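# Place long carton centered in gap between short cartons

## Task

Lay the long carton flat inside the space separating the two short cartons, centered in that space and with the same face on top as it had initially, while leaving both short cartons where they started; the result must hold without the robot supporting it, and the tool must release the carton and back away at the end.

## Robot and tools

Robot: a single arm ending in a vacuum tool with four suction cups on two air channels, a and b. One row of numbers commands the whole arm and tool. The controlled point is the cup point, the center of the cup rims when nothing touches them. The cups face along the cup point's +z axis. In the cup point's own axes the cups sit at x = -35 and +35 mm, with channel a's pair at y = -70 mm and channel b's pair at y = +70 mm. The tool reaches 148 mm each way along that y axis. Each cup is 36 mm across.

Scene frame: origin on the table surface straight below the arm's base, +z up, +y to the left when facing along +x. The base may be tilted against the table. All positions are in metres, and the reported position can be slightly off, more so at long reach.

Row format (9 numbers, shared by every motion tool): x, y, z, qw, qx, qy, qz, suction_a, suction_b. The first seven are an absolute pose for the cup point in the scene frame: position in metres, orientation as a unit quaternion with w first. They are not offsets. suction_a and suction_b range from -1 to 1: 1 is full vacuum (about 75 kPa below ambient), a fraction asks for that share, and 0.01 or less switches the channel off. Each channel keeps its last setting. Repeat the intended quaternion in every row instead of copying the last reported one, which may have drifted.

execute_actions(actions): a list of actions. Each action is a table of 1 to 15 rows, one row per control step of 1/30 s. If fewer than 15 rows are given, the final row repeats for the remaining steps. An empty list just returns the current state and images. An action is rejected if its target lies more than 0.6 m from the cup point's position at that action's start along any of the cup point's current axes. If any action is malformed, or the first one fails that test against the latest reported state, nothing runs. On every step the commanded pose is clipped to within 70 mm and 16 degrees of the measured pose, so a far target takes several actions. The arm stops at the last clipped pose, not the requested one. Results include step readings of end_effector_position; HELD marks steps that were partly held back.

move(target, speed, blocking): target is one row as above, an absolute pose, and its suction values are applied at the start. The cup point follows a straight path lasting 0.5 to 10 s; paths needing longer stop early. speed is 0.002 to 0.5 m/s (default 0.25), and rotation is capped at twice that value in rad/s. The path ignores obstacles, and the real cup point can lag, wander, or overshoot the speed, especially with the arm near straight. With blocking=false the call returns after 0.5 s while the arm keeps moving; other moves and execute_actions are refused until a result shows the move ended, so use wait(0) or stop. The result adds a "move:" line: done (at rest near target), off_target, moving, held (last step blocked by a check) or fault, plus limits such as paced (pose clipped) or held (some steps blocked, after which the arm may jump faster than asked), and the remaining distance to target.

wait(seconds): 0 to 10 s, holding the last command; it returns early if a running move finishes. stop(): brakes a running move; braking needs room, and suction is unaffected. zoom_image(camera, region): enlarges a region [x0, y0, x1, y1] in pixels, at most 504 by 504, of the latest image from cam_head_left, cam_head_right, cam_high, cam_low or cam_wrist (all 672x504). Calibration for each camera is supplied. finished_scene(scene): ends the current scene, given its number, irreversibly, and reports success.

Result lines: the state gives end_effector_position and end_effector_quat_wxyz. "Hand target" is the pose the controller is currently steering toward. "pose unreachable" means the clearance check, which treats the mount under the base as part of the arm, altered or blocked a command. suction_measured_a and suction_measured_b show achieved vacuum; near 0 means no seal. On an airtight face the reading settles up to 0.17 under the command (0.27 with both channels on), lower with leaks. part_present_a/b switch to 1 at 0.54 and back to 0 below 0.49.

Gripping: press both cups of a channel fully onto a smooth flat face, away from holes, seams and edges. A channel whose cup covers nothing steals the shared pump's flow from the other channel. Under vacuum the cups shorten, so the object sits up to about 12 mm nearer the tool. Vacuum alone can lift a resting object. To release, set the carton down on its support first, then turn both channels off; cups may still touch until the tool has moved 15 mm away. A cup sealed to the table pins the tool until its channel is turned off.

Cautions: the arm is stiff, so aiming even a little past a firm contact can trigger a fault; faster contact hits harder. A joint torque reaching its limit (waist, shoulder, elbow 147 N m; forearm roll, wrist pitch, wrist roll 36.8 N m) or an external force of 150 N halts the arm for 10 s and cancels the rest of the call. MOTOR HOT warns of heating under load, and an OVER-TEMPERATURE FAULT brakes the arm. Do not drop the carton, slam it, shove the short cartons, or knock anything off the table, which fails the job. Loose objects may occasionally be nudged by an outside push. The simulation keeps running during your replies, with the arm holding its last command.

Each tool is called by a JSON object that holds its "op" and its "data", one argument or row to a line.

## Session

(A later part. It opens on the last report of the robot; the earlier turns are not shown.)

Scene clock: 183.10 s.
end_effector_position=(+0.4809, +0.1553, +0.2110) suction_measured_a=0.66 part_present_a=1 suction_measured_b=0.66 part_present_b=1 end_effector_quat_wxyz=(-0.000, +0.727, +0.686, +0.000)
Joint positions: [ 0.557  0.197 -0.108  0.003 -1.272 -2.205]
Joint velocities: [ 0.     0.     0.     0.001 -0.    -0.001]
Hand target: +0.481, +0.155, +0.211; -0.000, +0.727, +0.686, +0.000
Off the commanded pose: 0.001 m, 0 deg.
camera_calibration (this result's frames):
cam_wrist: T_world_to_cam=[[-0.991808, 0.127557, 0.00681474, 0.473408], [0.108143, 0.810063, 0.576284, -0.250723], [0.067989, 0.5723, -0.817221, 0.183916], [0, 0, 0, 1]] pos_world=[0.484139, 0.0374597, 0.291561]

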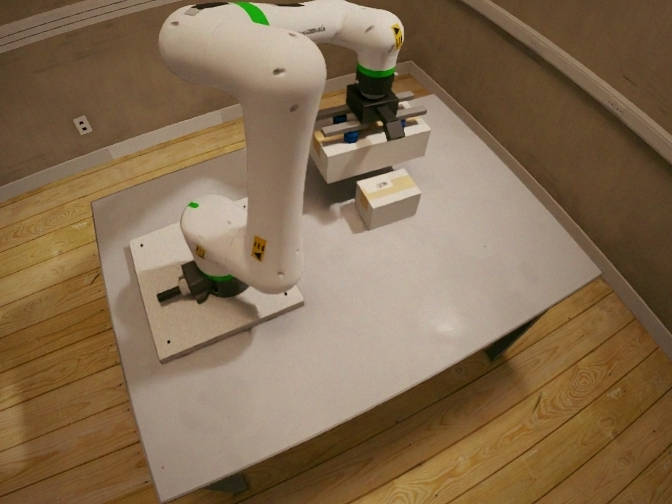

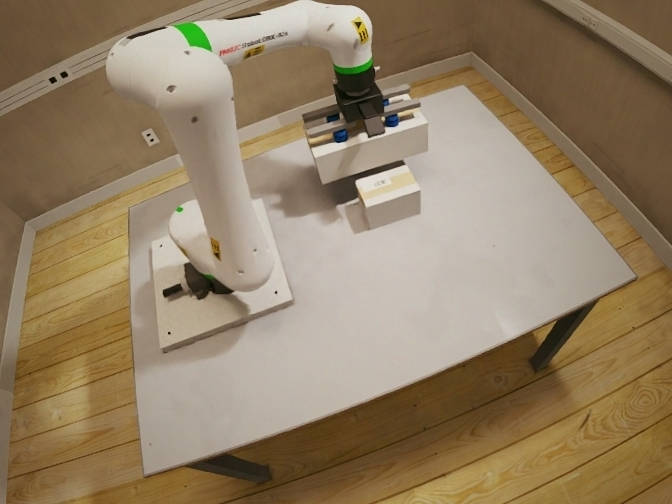

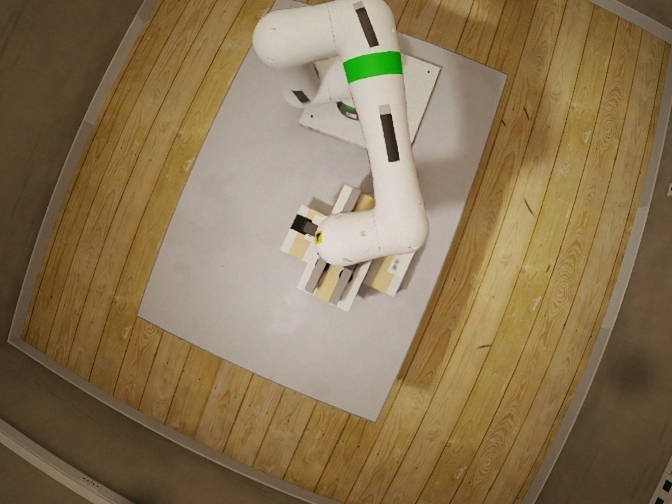

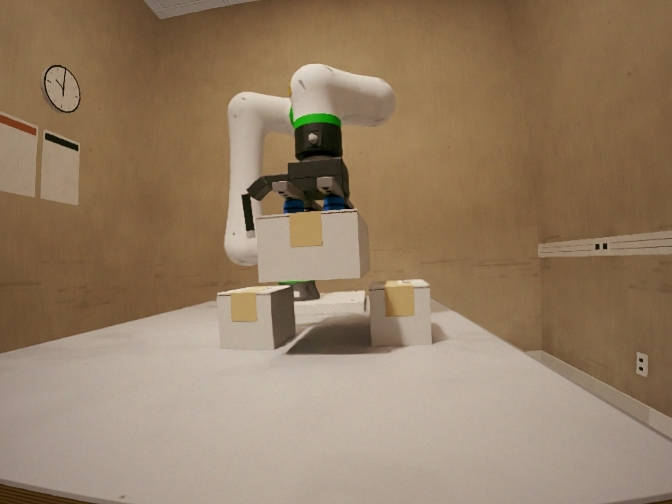

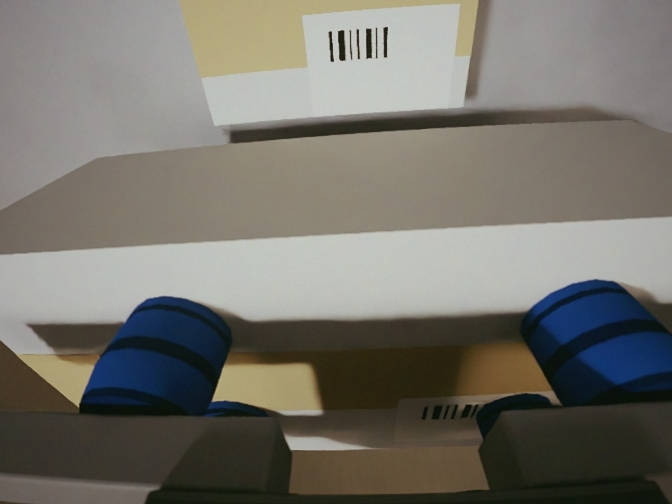

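{"op": "execute_actions", "data": {
  "actions": [
    [[0.4810,0.1555,0.2099,0,0.7272,0.6865,0,1,1],[0.4810,0.1557,0.2065,0,0.7272,0.6865,0,1,1],[0.4810,0.1558,0.2011,0,0.7272,0.6865,0,1,1],[0.4810,0.1558,0.1938,0,0.7272,0.6865,0,1,1],[0.4810,0.1558,0.1850,0,0.7272,0.6865,0,1,1],[0.4810,0.1558,0.1751,0,0.7272,0.6865,0,1,1],[0.4810,0.1558,0.1644,0,0.7272,0.6865,0,1,1],[0.4810,0.1558,0.1536,0,0.7272,0.6865,0,1,1],[0.4810,0.1558,0.1429,0,0.7272,0.6865,0,1,1],[0.4810,0.1558,0.1330,0,0.7272,0.6865,0,1,1],[0.4810,0.1558,0.1242,0,0.7272,0.6865,0,1,1],[0.4810,0.1558,0.1169,0,0.7272,0.6865,0,1,1],[0.4810,0.1558,0.1115,0,0.7272,0.6865,0,1,1],[0.4810,0.1558,0.1081,0,0.7272,0.6865,0,1,1],[0.4810,0.1558,0.1070,0,0.7272,0.6865,0,1,1]]
  ]
}}

{"op": "execute_actions", "data": {
  "actions": []
}}

Scene clock: 186.00 s.
end_effector_position=(+0.4795, +0.1553, +0.1160) suction_measured_a=0.66 part_present_a=1 suction_measured_b=0.66 part_present_b=1 end_effector_quat_wxyz=(-0.001, +0.727, +0.687, -0.001)
Joint positions: [ 0.557  0.289 -0.234  0.002 -1.055 -2.205]
Joint velocities: [-0.002  0.257 -0.178 -0.001  0.446 -0.   ]
Hand target: +0.481, +0.156, +0.107; -0.000, +0.727, +0.687, -0.000
Off the commanded pose: 0.009 m, 0 deg.
Step readings (end_effector_position):
0: (+0.4809, +0.1553, +0.2110)
1: (+0.4809, +0.1553, +0.2110)
2: (+0.4811, +0.1555, +0.2106)
4: (+0.4810, +0.1557, +0.2052)
8: (+0.4802, +0.1555, +0.1786)
15: end_effector_position above
camera_calibration (this result's frames):
cam_wrist: T_world_to_cam=[[-0.991816, 0.127345, 0.00919473, 0.472401], [0.10937, 0.81024, 0.575804, -0.196416], [0.0658759, 0.572097, -0.817536, 0.107414], [0, 0, 0, 1]] pos_world=[0.482941, 0.037535, 0.196568]

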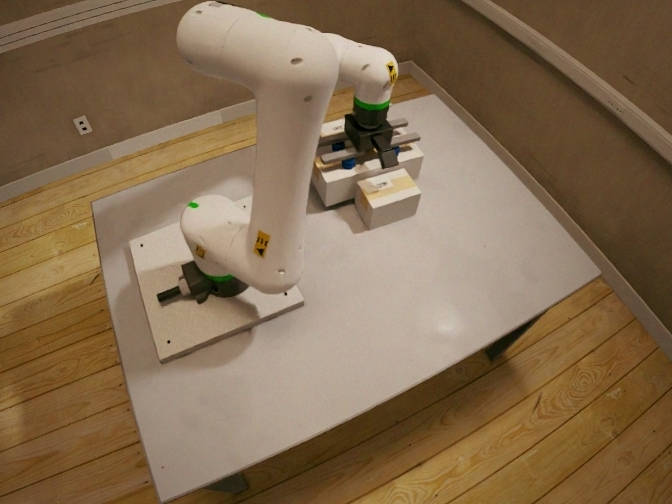

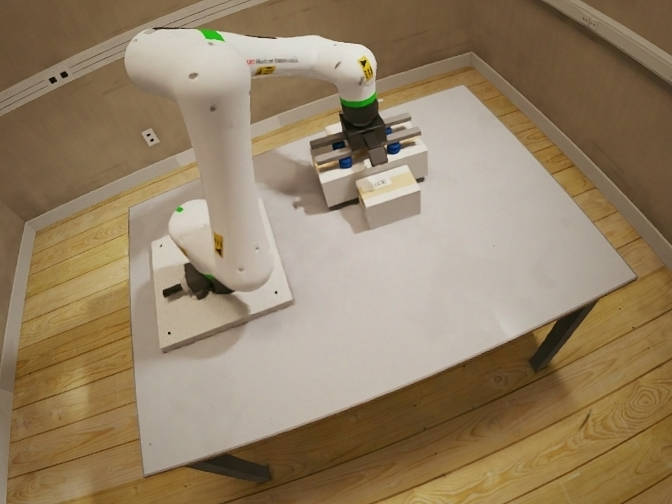

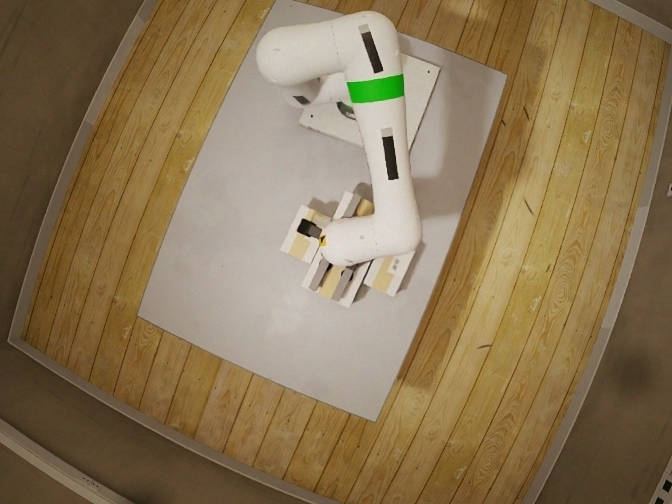

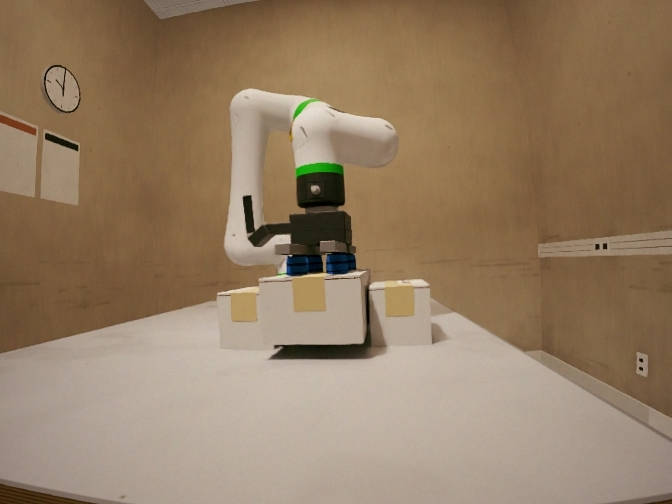

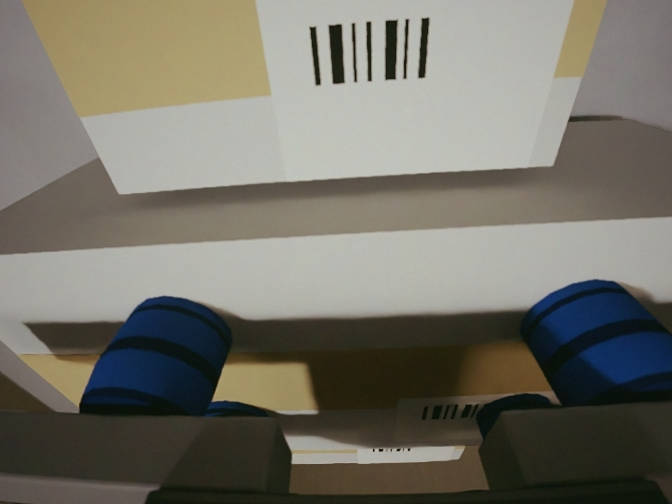

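Scene clock: 186.00 s.
end_effector_position=(+0.4795, +0.1553, +0.1160) suction_measured_a=0.66 part_present_a=1 suction_measured_b=0.66 part_present_b=1 end_effector_quat_wxyz=(-0.001, +0.727, +0.687, -0.001)
Joint positions: [ 0.557  0.289 -0.234  0.002 -1.055 -2.205]
Joint velocities: [-0.002  0.257 -0.178 -0.001  0.446 -0.   ]
Hand target: +0.481, +0.156, +0.107; -0.000, +0.727, +0.687, -0.000
Off the commanded pose: 0.009 m, 0 deg.
camera_calibration (this result's frames):
cam_wrist: T_world_to_cam=[[-0.991816, 0.127345, 0.00919473, 0.472401], [0.10937, 0.81024, 0.575804, -0.196416], [0.0658759, 0.572097, -0.817536, 0.107414], [0, 0, 0, 1]] pos_world=[0.482941, 0.037535, 0.196568]

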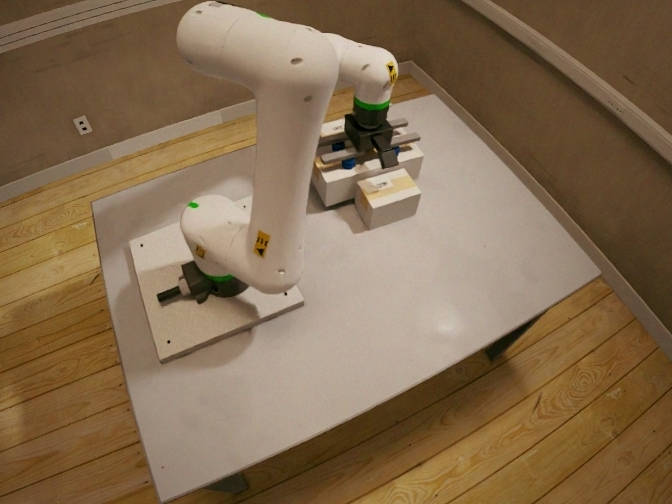

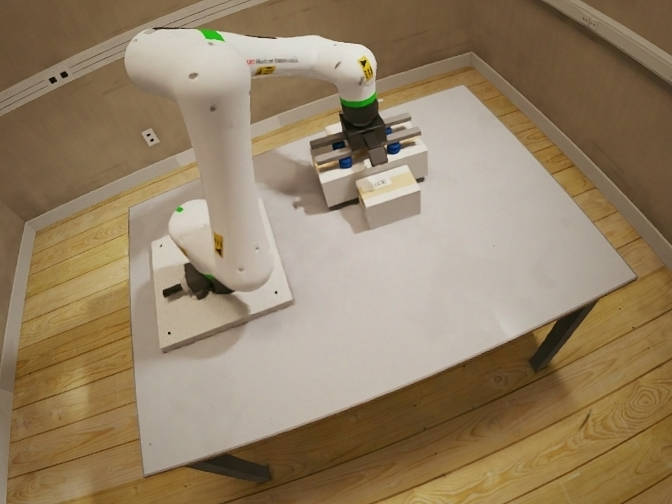

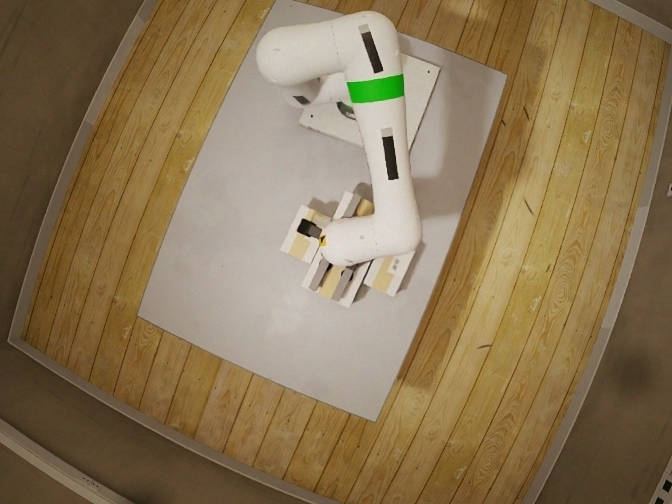

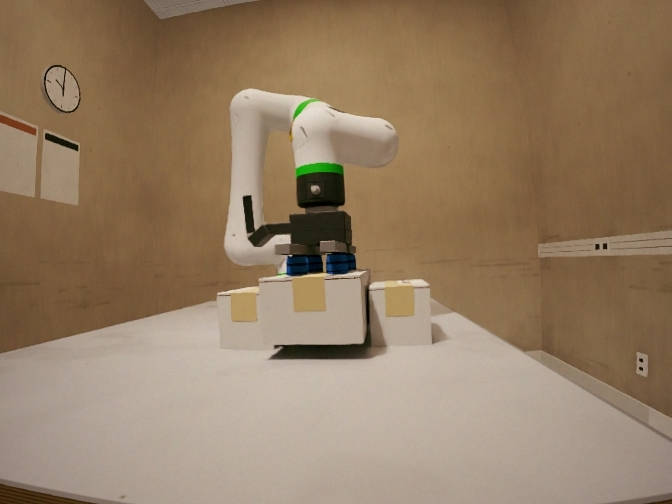

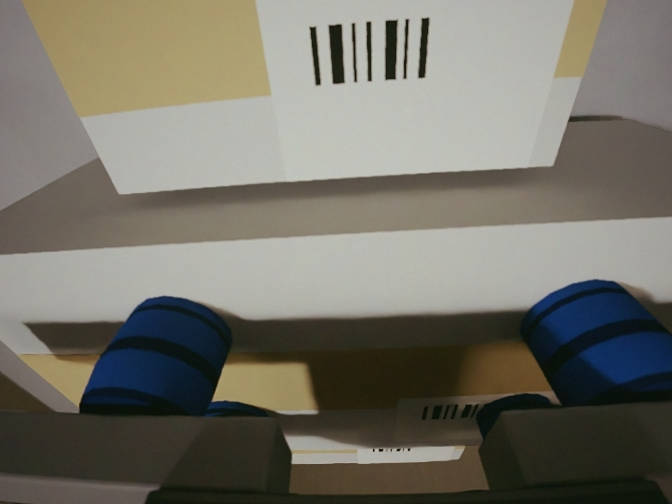

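{"op": "execute_actions", "data": {
  "actions": []
}}

Scene clock: 186.53 s.
end_effector_position=(+0.4806, +0.1557, +0.1074) suction_measured_a=0.66 part_present_a=1 suction_measured_b=0.66 part_present_b=1 end_effector_quat_wxyz=(-0.000, +0.727, +0.687, -0.000)
Joint positions: [ 0.557  0.301 -0.241  0.003 -1.035 -2.205]
Joint velocities: [ 0.     0.    -0.     0.001  0.001  0.002]
Hand target: +0.481, +0.156, +0.107; -0.000, +0.727, +0.687, -0.000
Off the commanded pose: 0.001 m, 0 deg.
camera_calibration (this result's frames):
cam_wrist: T_world_to_cam=[[-0.991843, 0.127243, 0.00754254, 0.47378], [0.108323, 0.810225, 0.576022, -0.191437], [0.0671834, 0.572141, -0.817399, 0.0994828], [0, 0, 0, 1]] pos_world=[0.483969, 0.0379035, 0.188015]

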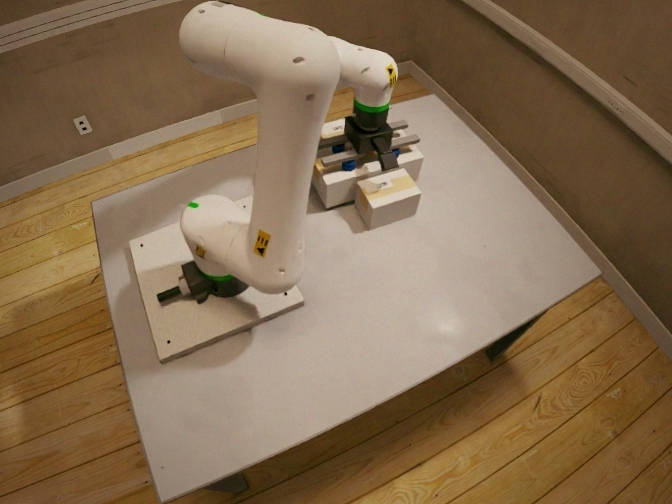

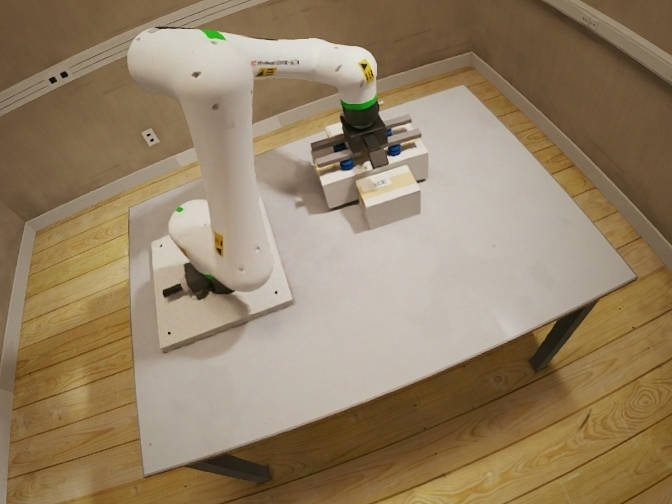

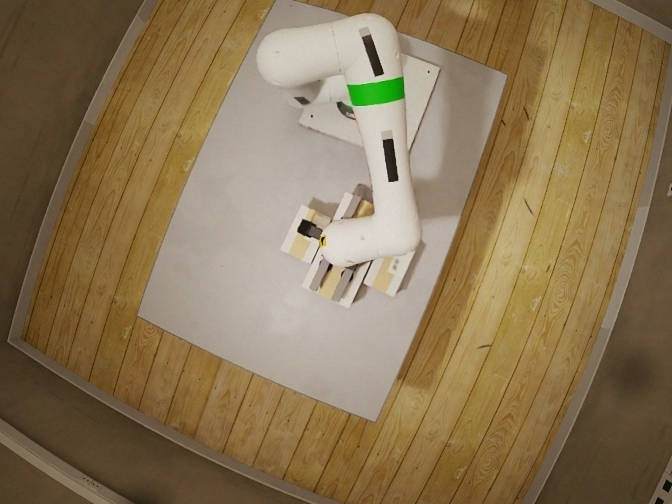

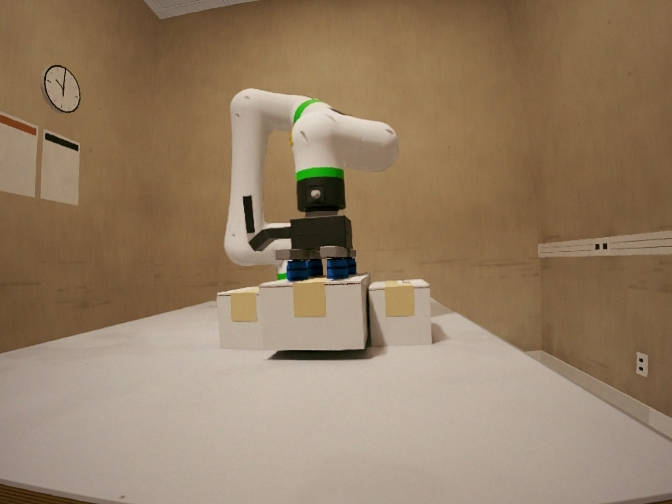

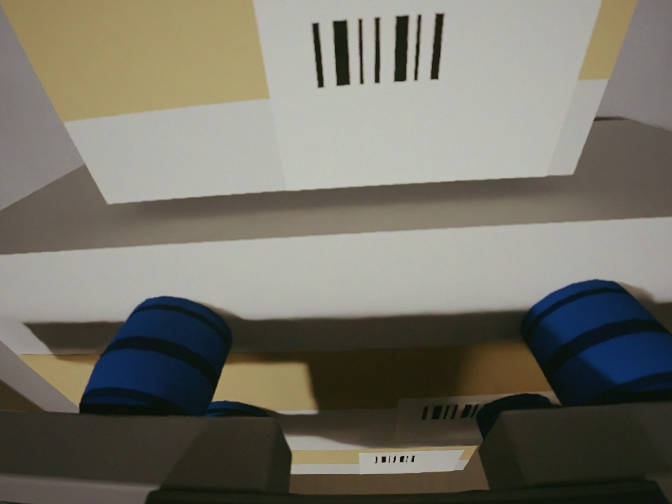

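{"op": "zoom_image", "data": {
  "camera": "cam_low",
  "region": [335, 265, 445, 375]
}}

{"op": "zoom_image", "data": {
  "camera": "cam_low",
  "region": [210, 265, 320, 375]
}}

{"op": "zoom_image", "data": {
  "camera": "cam_wrist",
  "region": [60, 170, 180, 270]
}}

{"op": "zoom_image", "data": {
  "camera": "cam_wrist",
  "region": [510, 140, 630, 240]
}}

Region (335, 265, 445, 375) of cam_low's 672x504 image, scaled by 4.582, with more detail than that image has.

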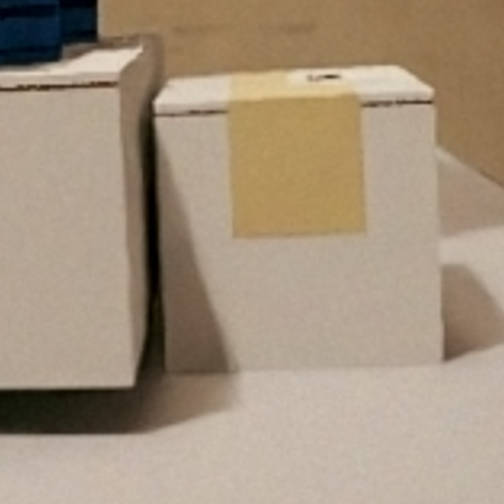

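Region (210, 265, 320, 375) of cam_low's 672x504 image, scaled by 4.582, with more detail than that image has.

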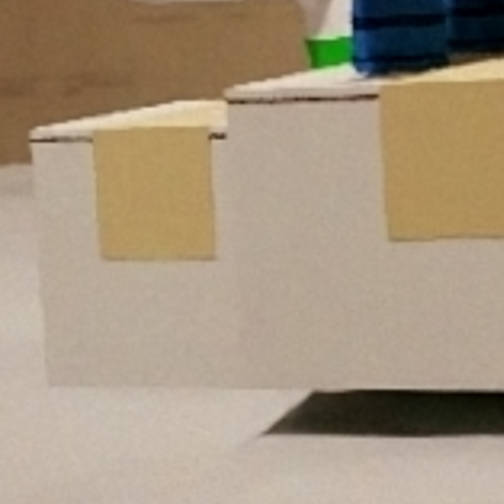

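Region (60, 170, 180, 270) of cam_wrist's 672x504 image, scaled by 4.200, with more detail than that image has.

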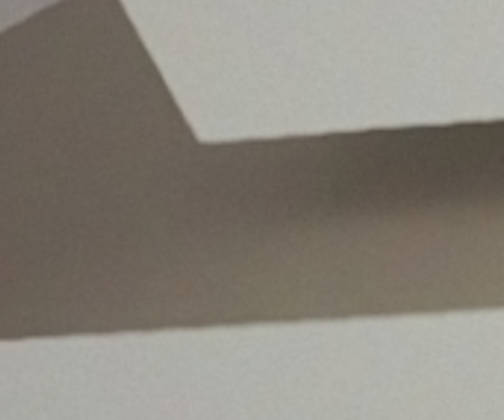

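Region (510, 140, 630, 240) of cam_wrist's 672x504 image, scaled by 4.200, with more detail than that image has.

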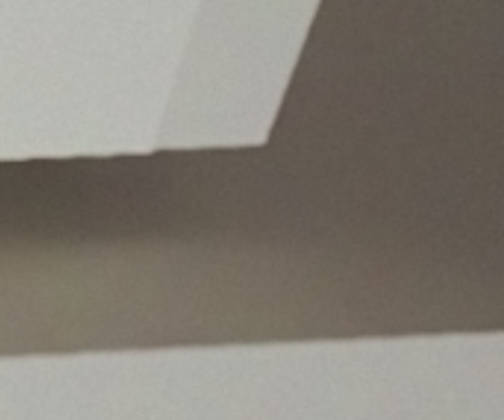

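{"op": "zoom_image", "data": {
  "camera": "cam_low",
  "region": [350, 266, 386, 302]
}}

{"op": "zoom_image", "data": {
  "camera": "cam_low",
  "region": [350, 326, 386, 362]
}}

{"op": "zoom_image", "data": {
  "camera": "cam_wrist",
  "region": [280, 390, 500, 490]
}}

{"op": "zoom_image", "data": {
  "camera": "cam_high",
  "region": [270, 180, 430, 320]
}}

Region (350, 266, 386, 302) of cam_low's 672x504 image, scaled by 14.000, with more detail than that image has.

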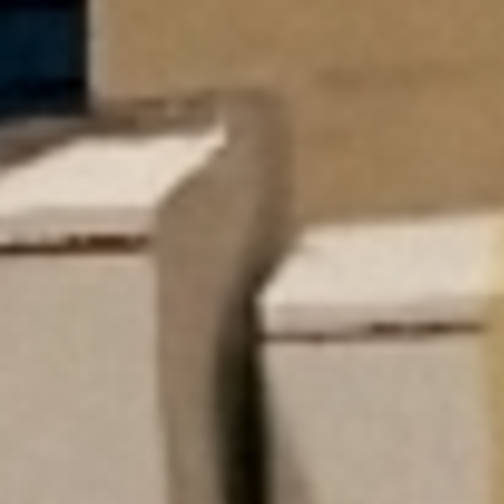

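Region (350, 326, 386, 362) of cam_low's 672x504 image, scaled by 14.000, with more detail than that image has.

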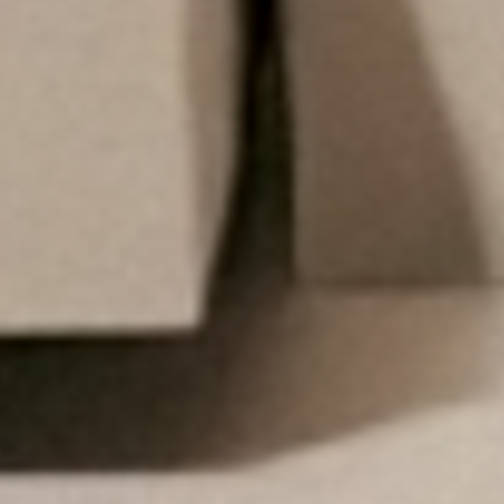

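Region (280, 390, 500, 490) of cam_wrist's 672x504 image, scaled by 2.291, with more detail than that image has; it fills the top 229 rows of this view, and the rest is white.

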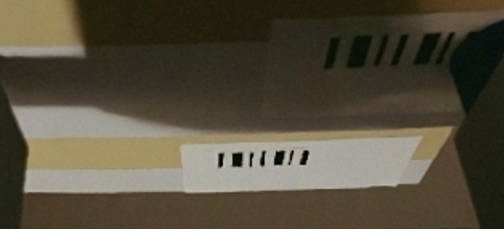

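Region (270, 180, 430, 320) of cam_high's 672x504 image, scaled by 3.150, with more detail than that image has; it fills the top 441 rows of this view, and the rest is white.

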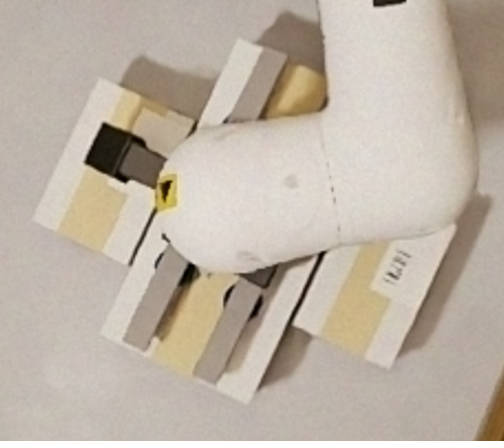

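{"op": "zoom_image", "data": {
  "camera": "cam_low",
  "region": [240, 274, 276, 310]
}}

{"op": "zoom_image", "data": {
  "camera": "cam_low",
  "region": [208, 278, 244, 314]
}}

{"op": "zoom_image", "data": {
  "camera": "cam_low",
  "region": [406, 272, 442, 308]
}}

{"op": "zoom_image", "data": {
  "camera": "cam_low",
  "region": [250, 330, 290, 370]
}}

Region (240, 274, 276, 310) of cam_low's 672x504 image, scaled by 14.000, with more detail than that image has.

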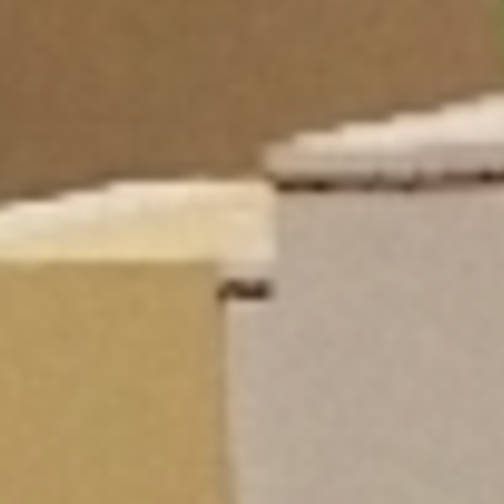

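Region (208, 278, 244, 314) of cam_low's 672x504 image, scaled by 14.000, with more detail than that image has.

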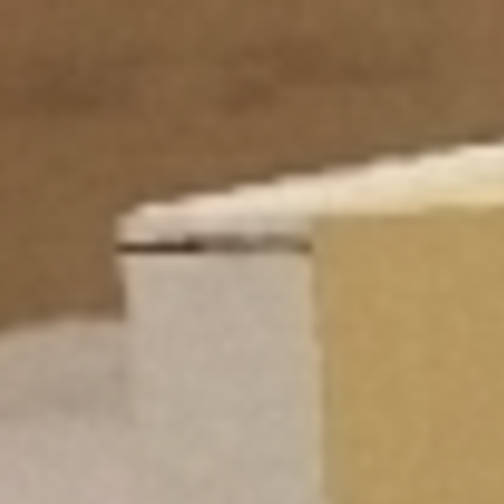

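Region (406, 272, 442, 308) of cam_low's 672x504 image, scaled by 14.000, with more detail than that image has.

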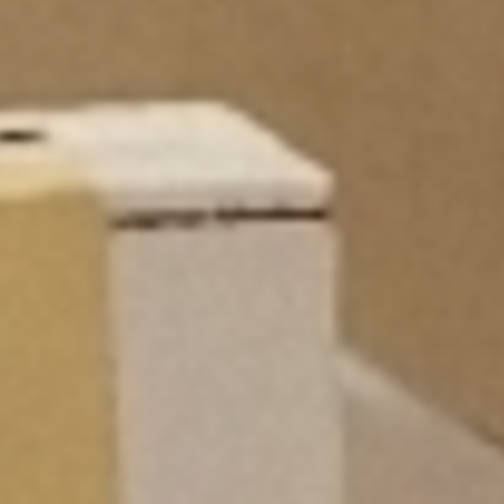

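Region (250, 330, 290, 370) of cam_low's 672x504 image, scaled by 12.600, with more detail than that image has.

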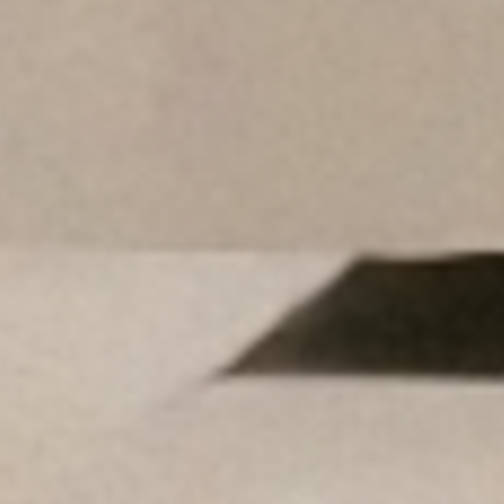

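{"op": "execute_actions", "data": {
  "actions": []
}}

{"op": "zoom_image", "data": {
  "camera": "cam_low",
  "region": [335, 265, 445, 375]
}}

Scene clock: 223.20 s.
end_effector_position=(+0.4806, +0.1557, +0.1074) suction_measured_a=0.66 part_present_a=1 suction_measured_b=0.66 part_present_b=1 end_effector_quat_wxyz=(-0.000, +0.727, +0.687, -0.000)
Joint positions: [ 0.557  0.301 -0.241  0.003 -1.035 -2.205]
Joint velocities: [-0.  0. -0.  0.  0.  0.]
Hand target: +0.481, +0.156, +0.107; -0.000, +0.727, +0.687, -0.000
Off the commanded pose: 0.001 m, 0 deg.
camera_calibration (this result's frames):
cam_wrist: T_world_to_cam=[[-0.99184, 0.127256, 0.00766131, 0.47374], [0.108407, 0.810259, 0.575959, -0.191439], [0.0670863, 0.572089, -0.817443, 0.0995169], [0, 0, 0, 1]] pos_world=[0.483952, 0.0378966, 0.187981]

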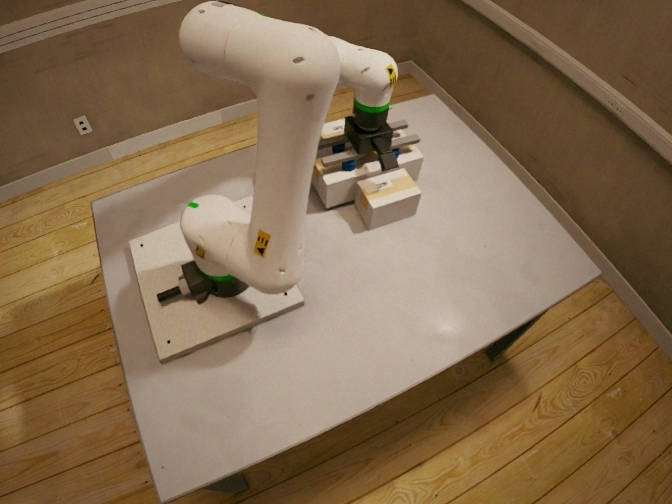

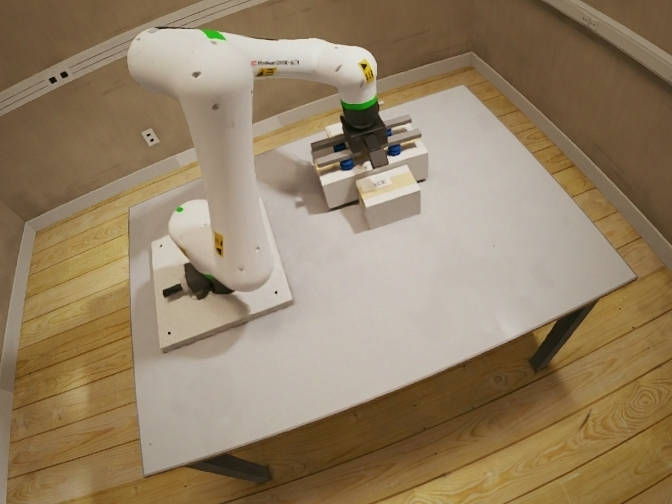

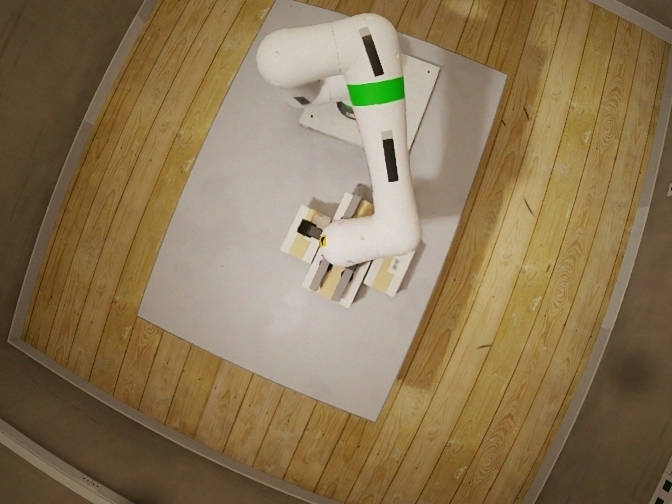

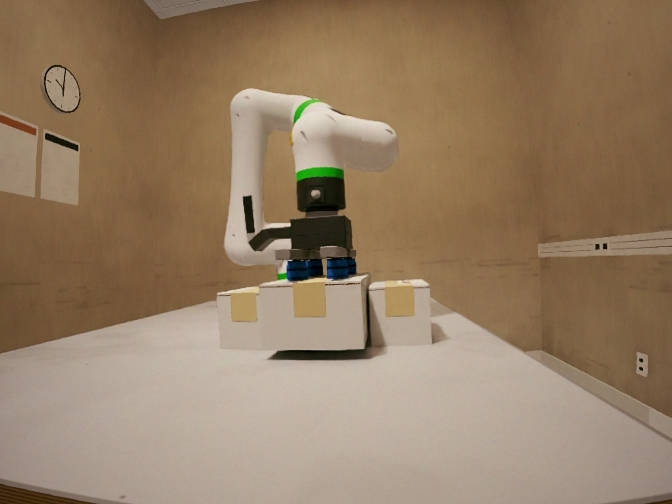

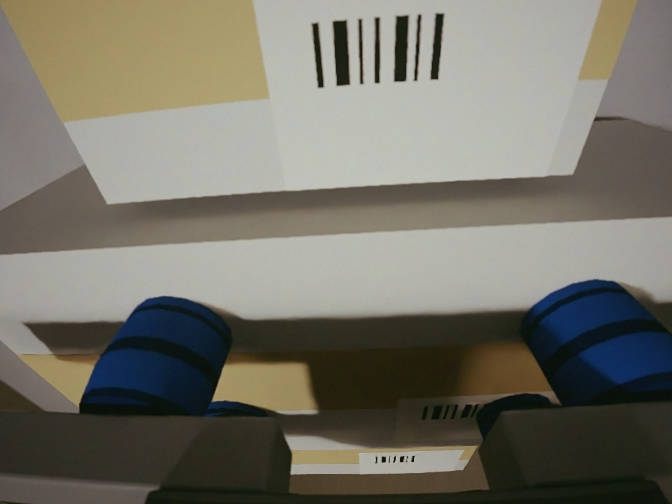

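Region (335, 265, 445, 375) of cam_low's 672x504 image, scaled by 4.582, with more detail than that image has.

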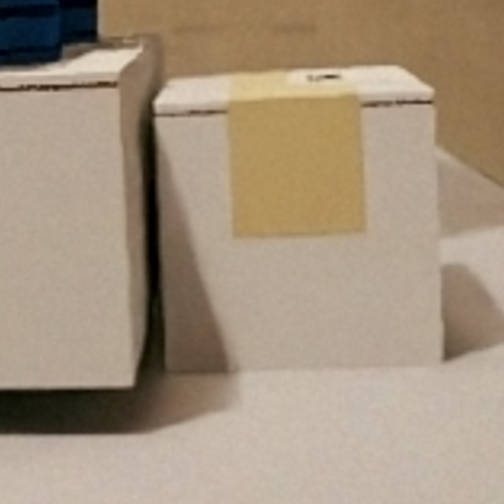

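Nothing has moved. Setting the carton down and releasing.

{"op": "execute_actions", "data": {
  "actions": [
    [[0.4811,0.15575,0.10683,0,0.7272,0.6865,0,1,1],[0.4812,0.1557,0.10585,0,0.7272,0.6865,0,1,1],[0.4814,0.15565,0.10383,0,0.7272,0.6865,0,1,1],[0.4816,0.1556,0.10101,0,0.7272,0.6865,0,1,1],[0.4817,0.15555,0.09789,0,0.7272,0.6865,0,1,1],[0.4818,0.1555,0.09507,0,0.7272,0.6865,0,1,1],[0.4818,0.1555,0.09305,0,0.7272,0.6865,0,1,1],[0.4818,0.1555,0.09207,0,0.7272,0.6865,0,0.8,0.8],[0.4818,0.1555,0.0919,0,0.7272,0.6865,0,0.62,0.62],[0.4818,0.1555,0.0919,0,0.7272,0.6865,0,0.48,0.48],[0.4818,0.1555,0.0919,0,0.7272,0.6865,0,0.37,0.37],[0.4818,0.1555,0.0919,0,0.7272,0.6865,0,0.28,0.28],[0.4818,0.1555,0.0919,0,0.7272,0.6865,0,0.2,0.2],[0.4818,0.1555,0.0919,0,0.7272,0.6865,0,0.12,0.12],[0.4818,0.1555,0.0919,0,0.7272,0.6865,0,0,0]]
  ]
}}

Scene clock: 224.93 s.
end_effector_position=(+0.4819, +0.1555, +0.0920) suction_measured_a=0.11 part_present_a=0 suction_measured_b=0.11 part_present_b=0 end_effector_quat_wxyz=(+0.000, +0.727, +0.687, +0.000)
Joint positions: [ 0.555  0.324 -0.253  0.004 -0.999 -2.204]
Joint velocities: [-0.     0.     0.     0.004  0.     0.002]
Hand target: +0.482, +0.156, +0.092; -0.000, +0.727, +0.686, +0.000
Off the commanded pose: 0.000 m, 0 deg.
Step readings (end_effector_position):
0: (+0.4806, +0.1557, +0.1074)
1: (+0.4806, +0.1557, +0.1074)
2: (+0.4806, +0.1556, +0.1070)
4: (+0.4813, +0.1558, +0.1050)
8: (+0.4816, +0.1555, +0.0945)
15: end_effector_position above
camera_calibration (this result's frames):
cam_wrist: T_world_to_cam=[[-0.991819, 0.127461, 0.00693965, 0.475184], [0.108163, 0.810297, 0.575951, -0.182423], [0.0677883, 0.57199, -0.817455, 0.0865916], [0, 0, 0, 1]] pos_world=[0.485158, 0.0377201, 0.172554]

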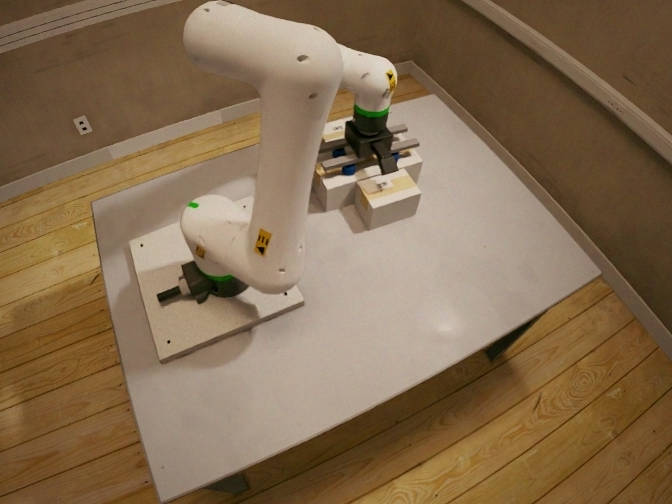

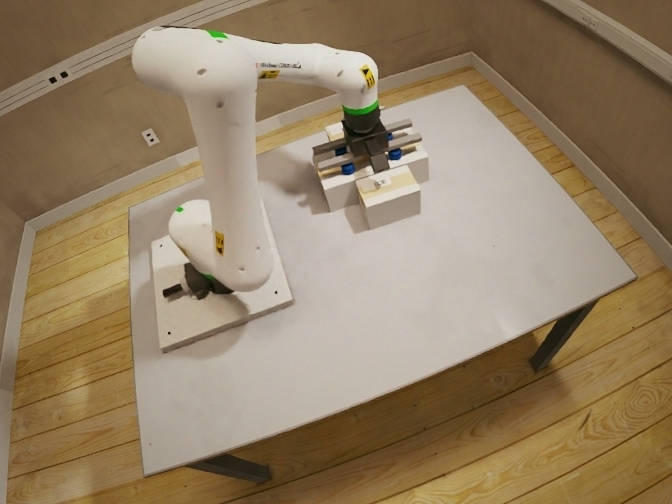

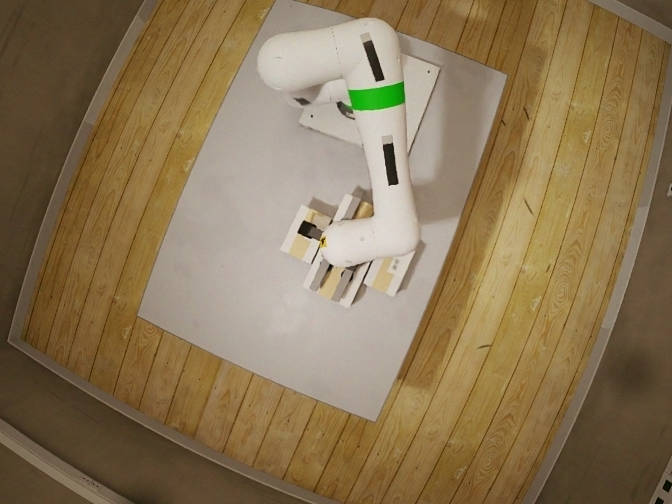

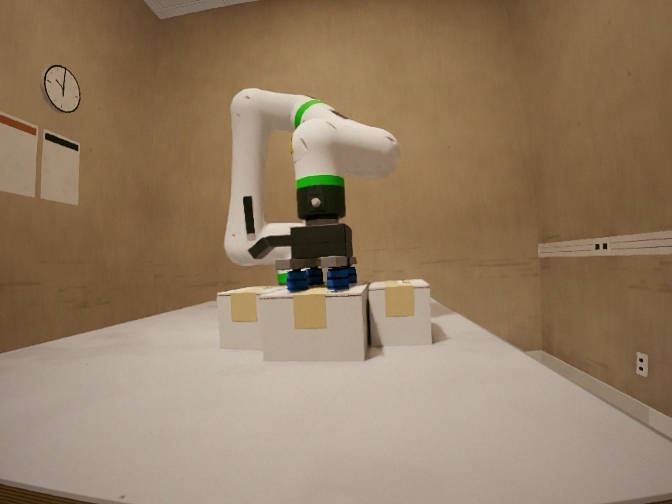

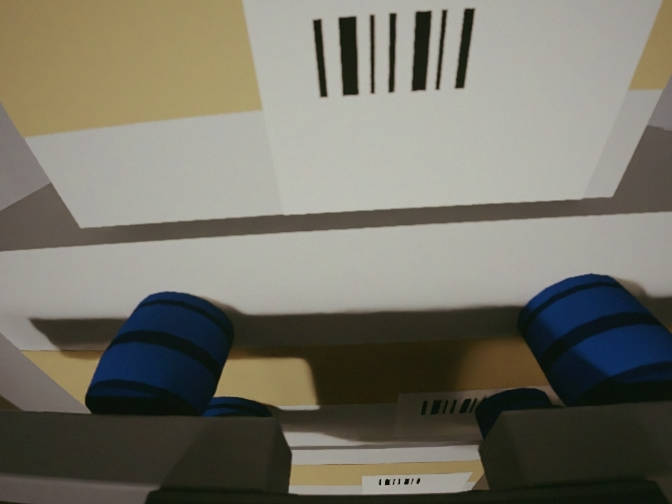

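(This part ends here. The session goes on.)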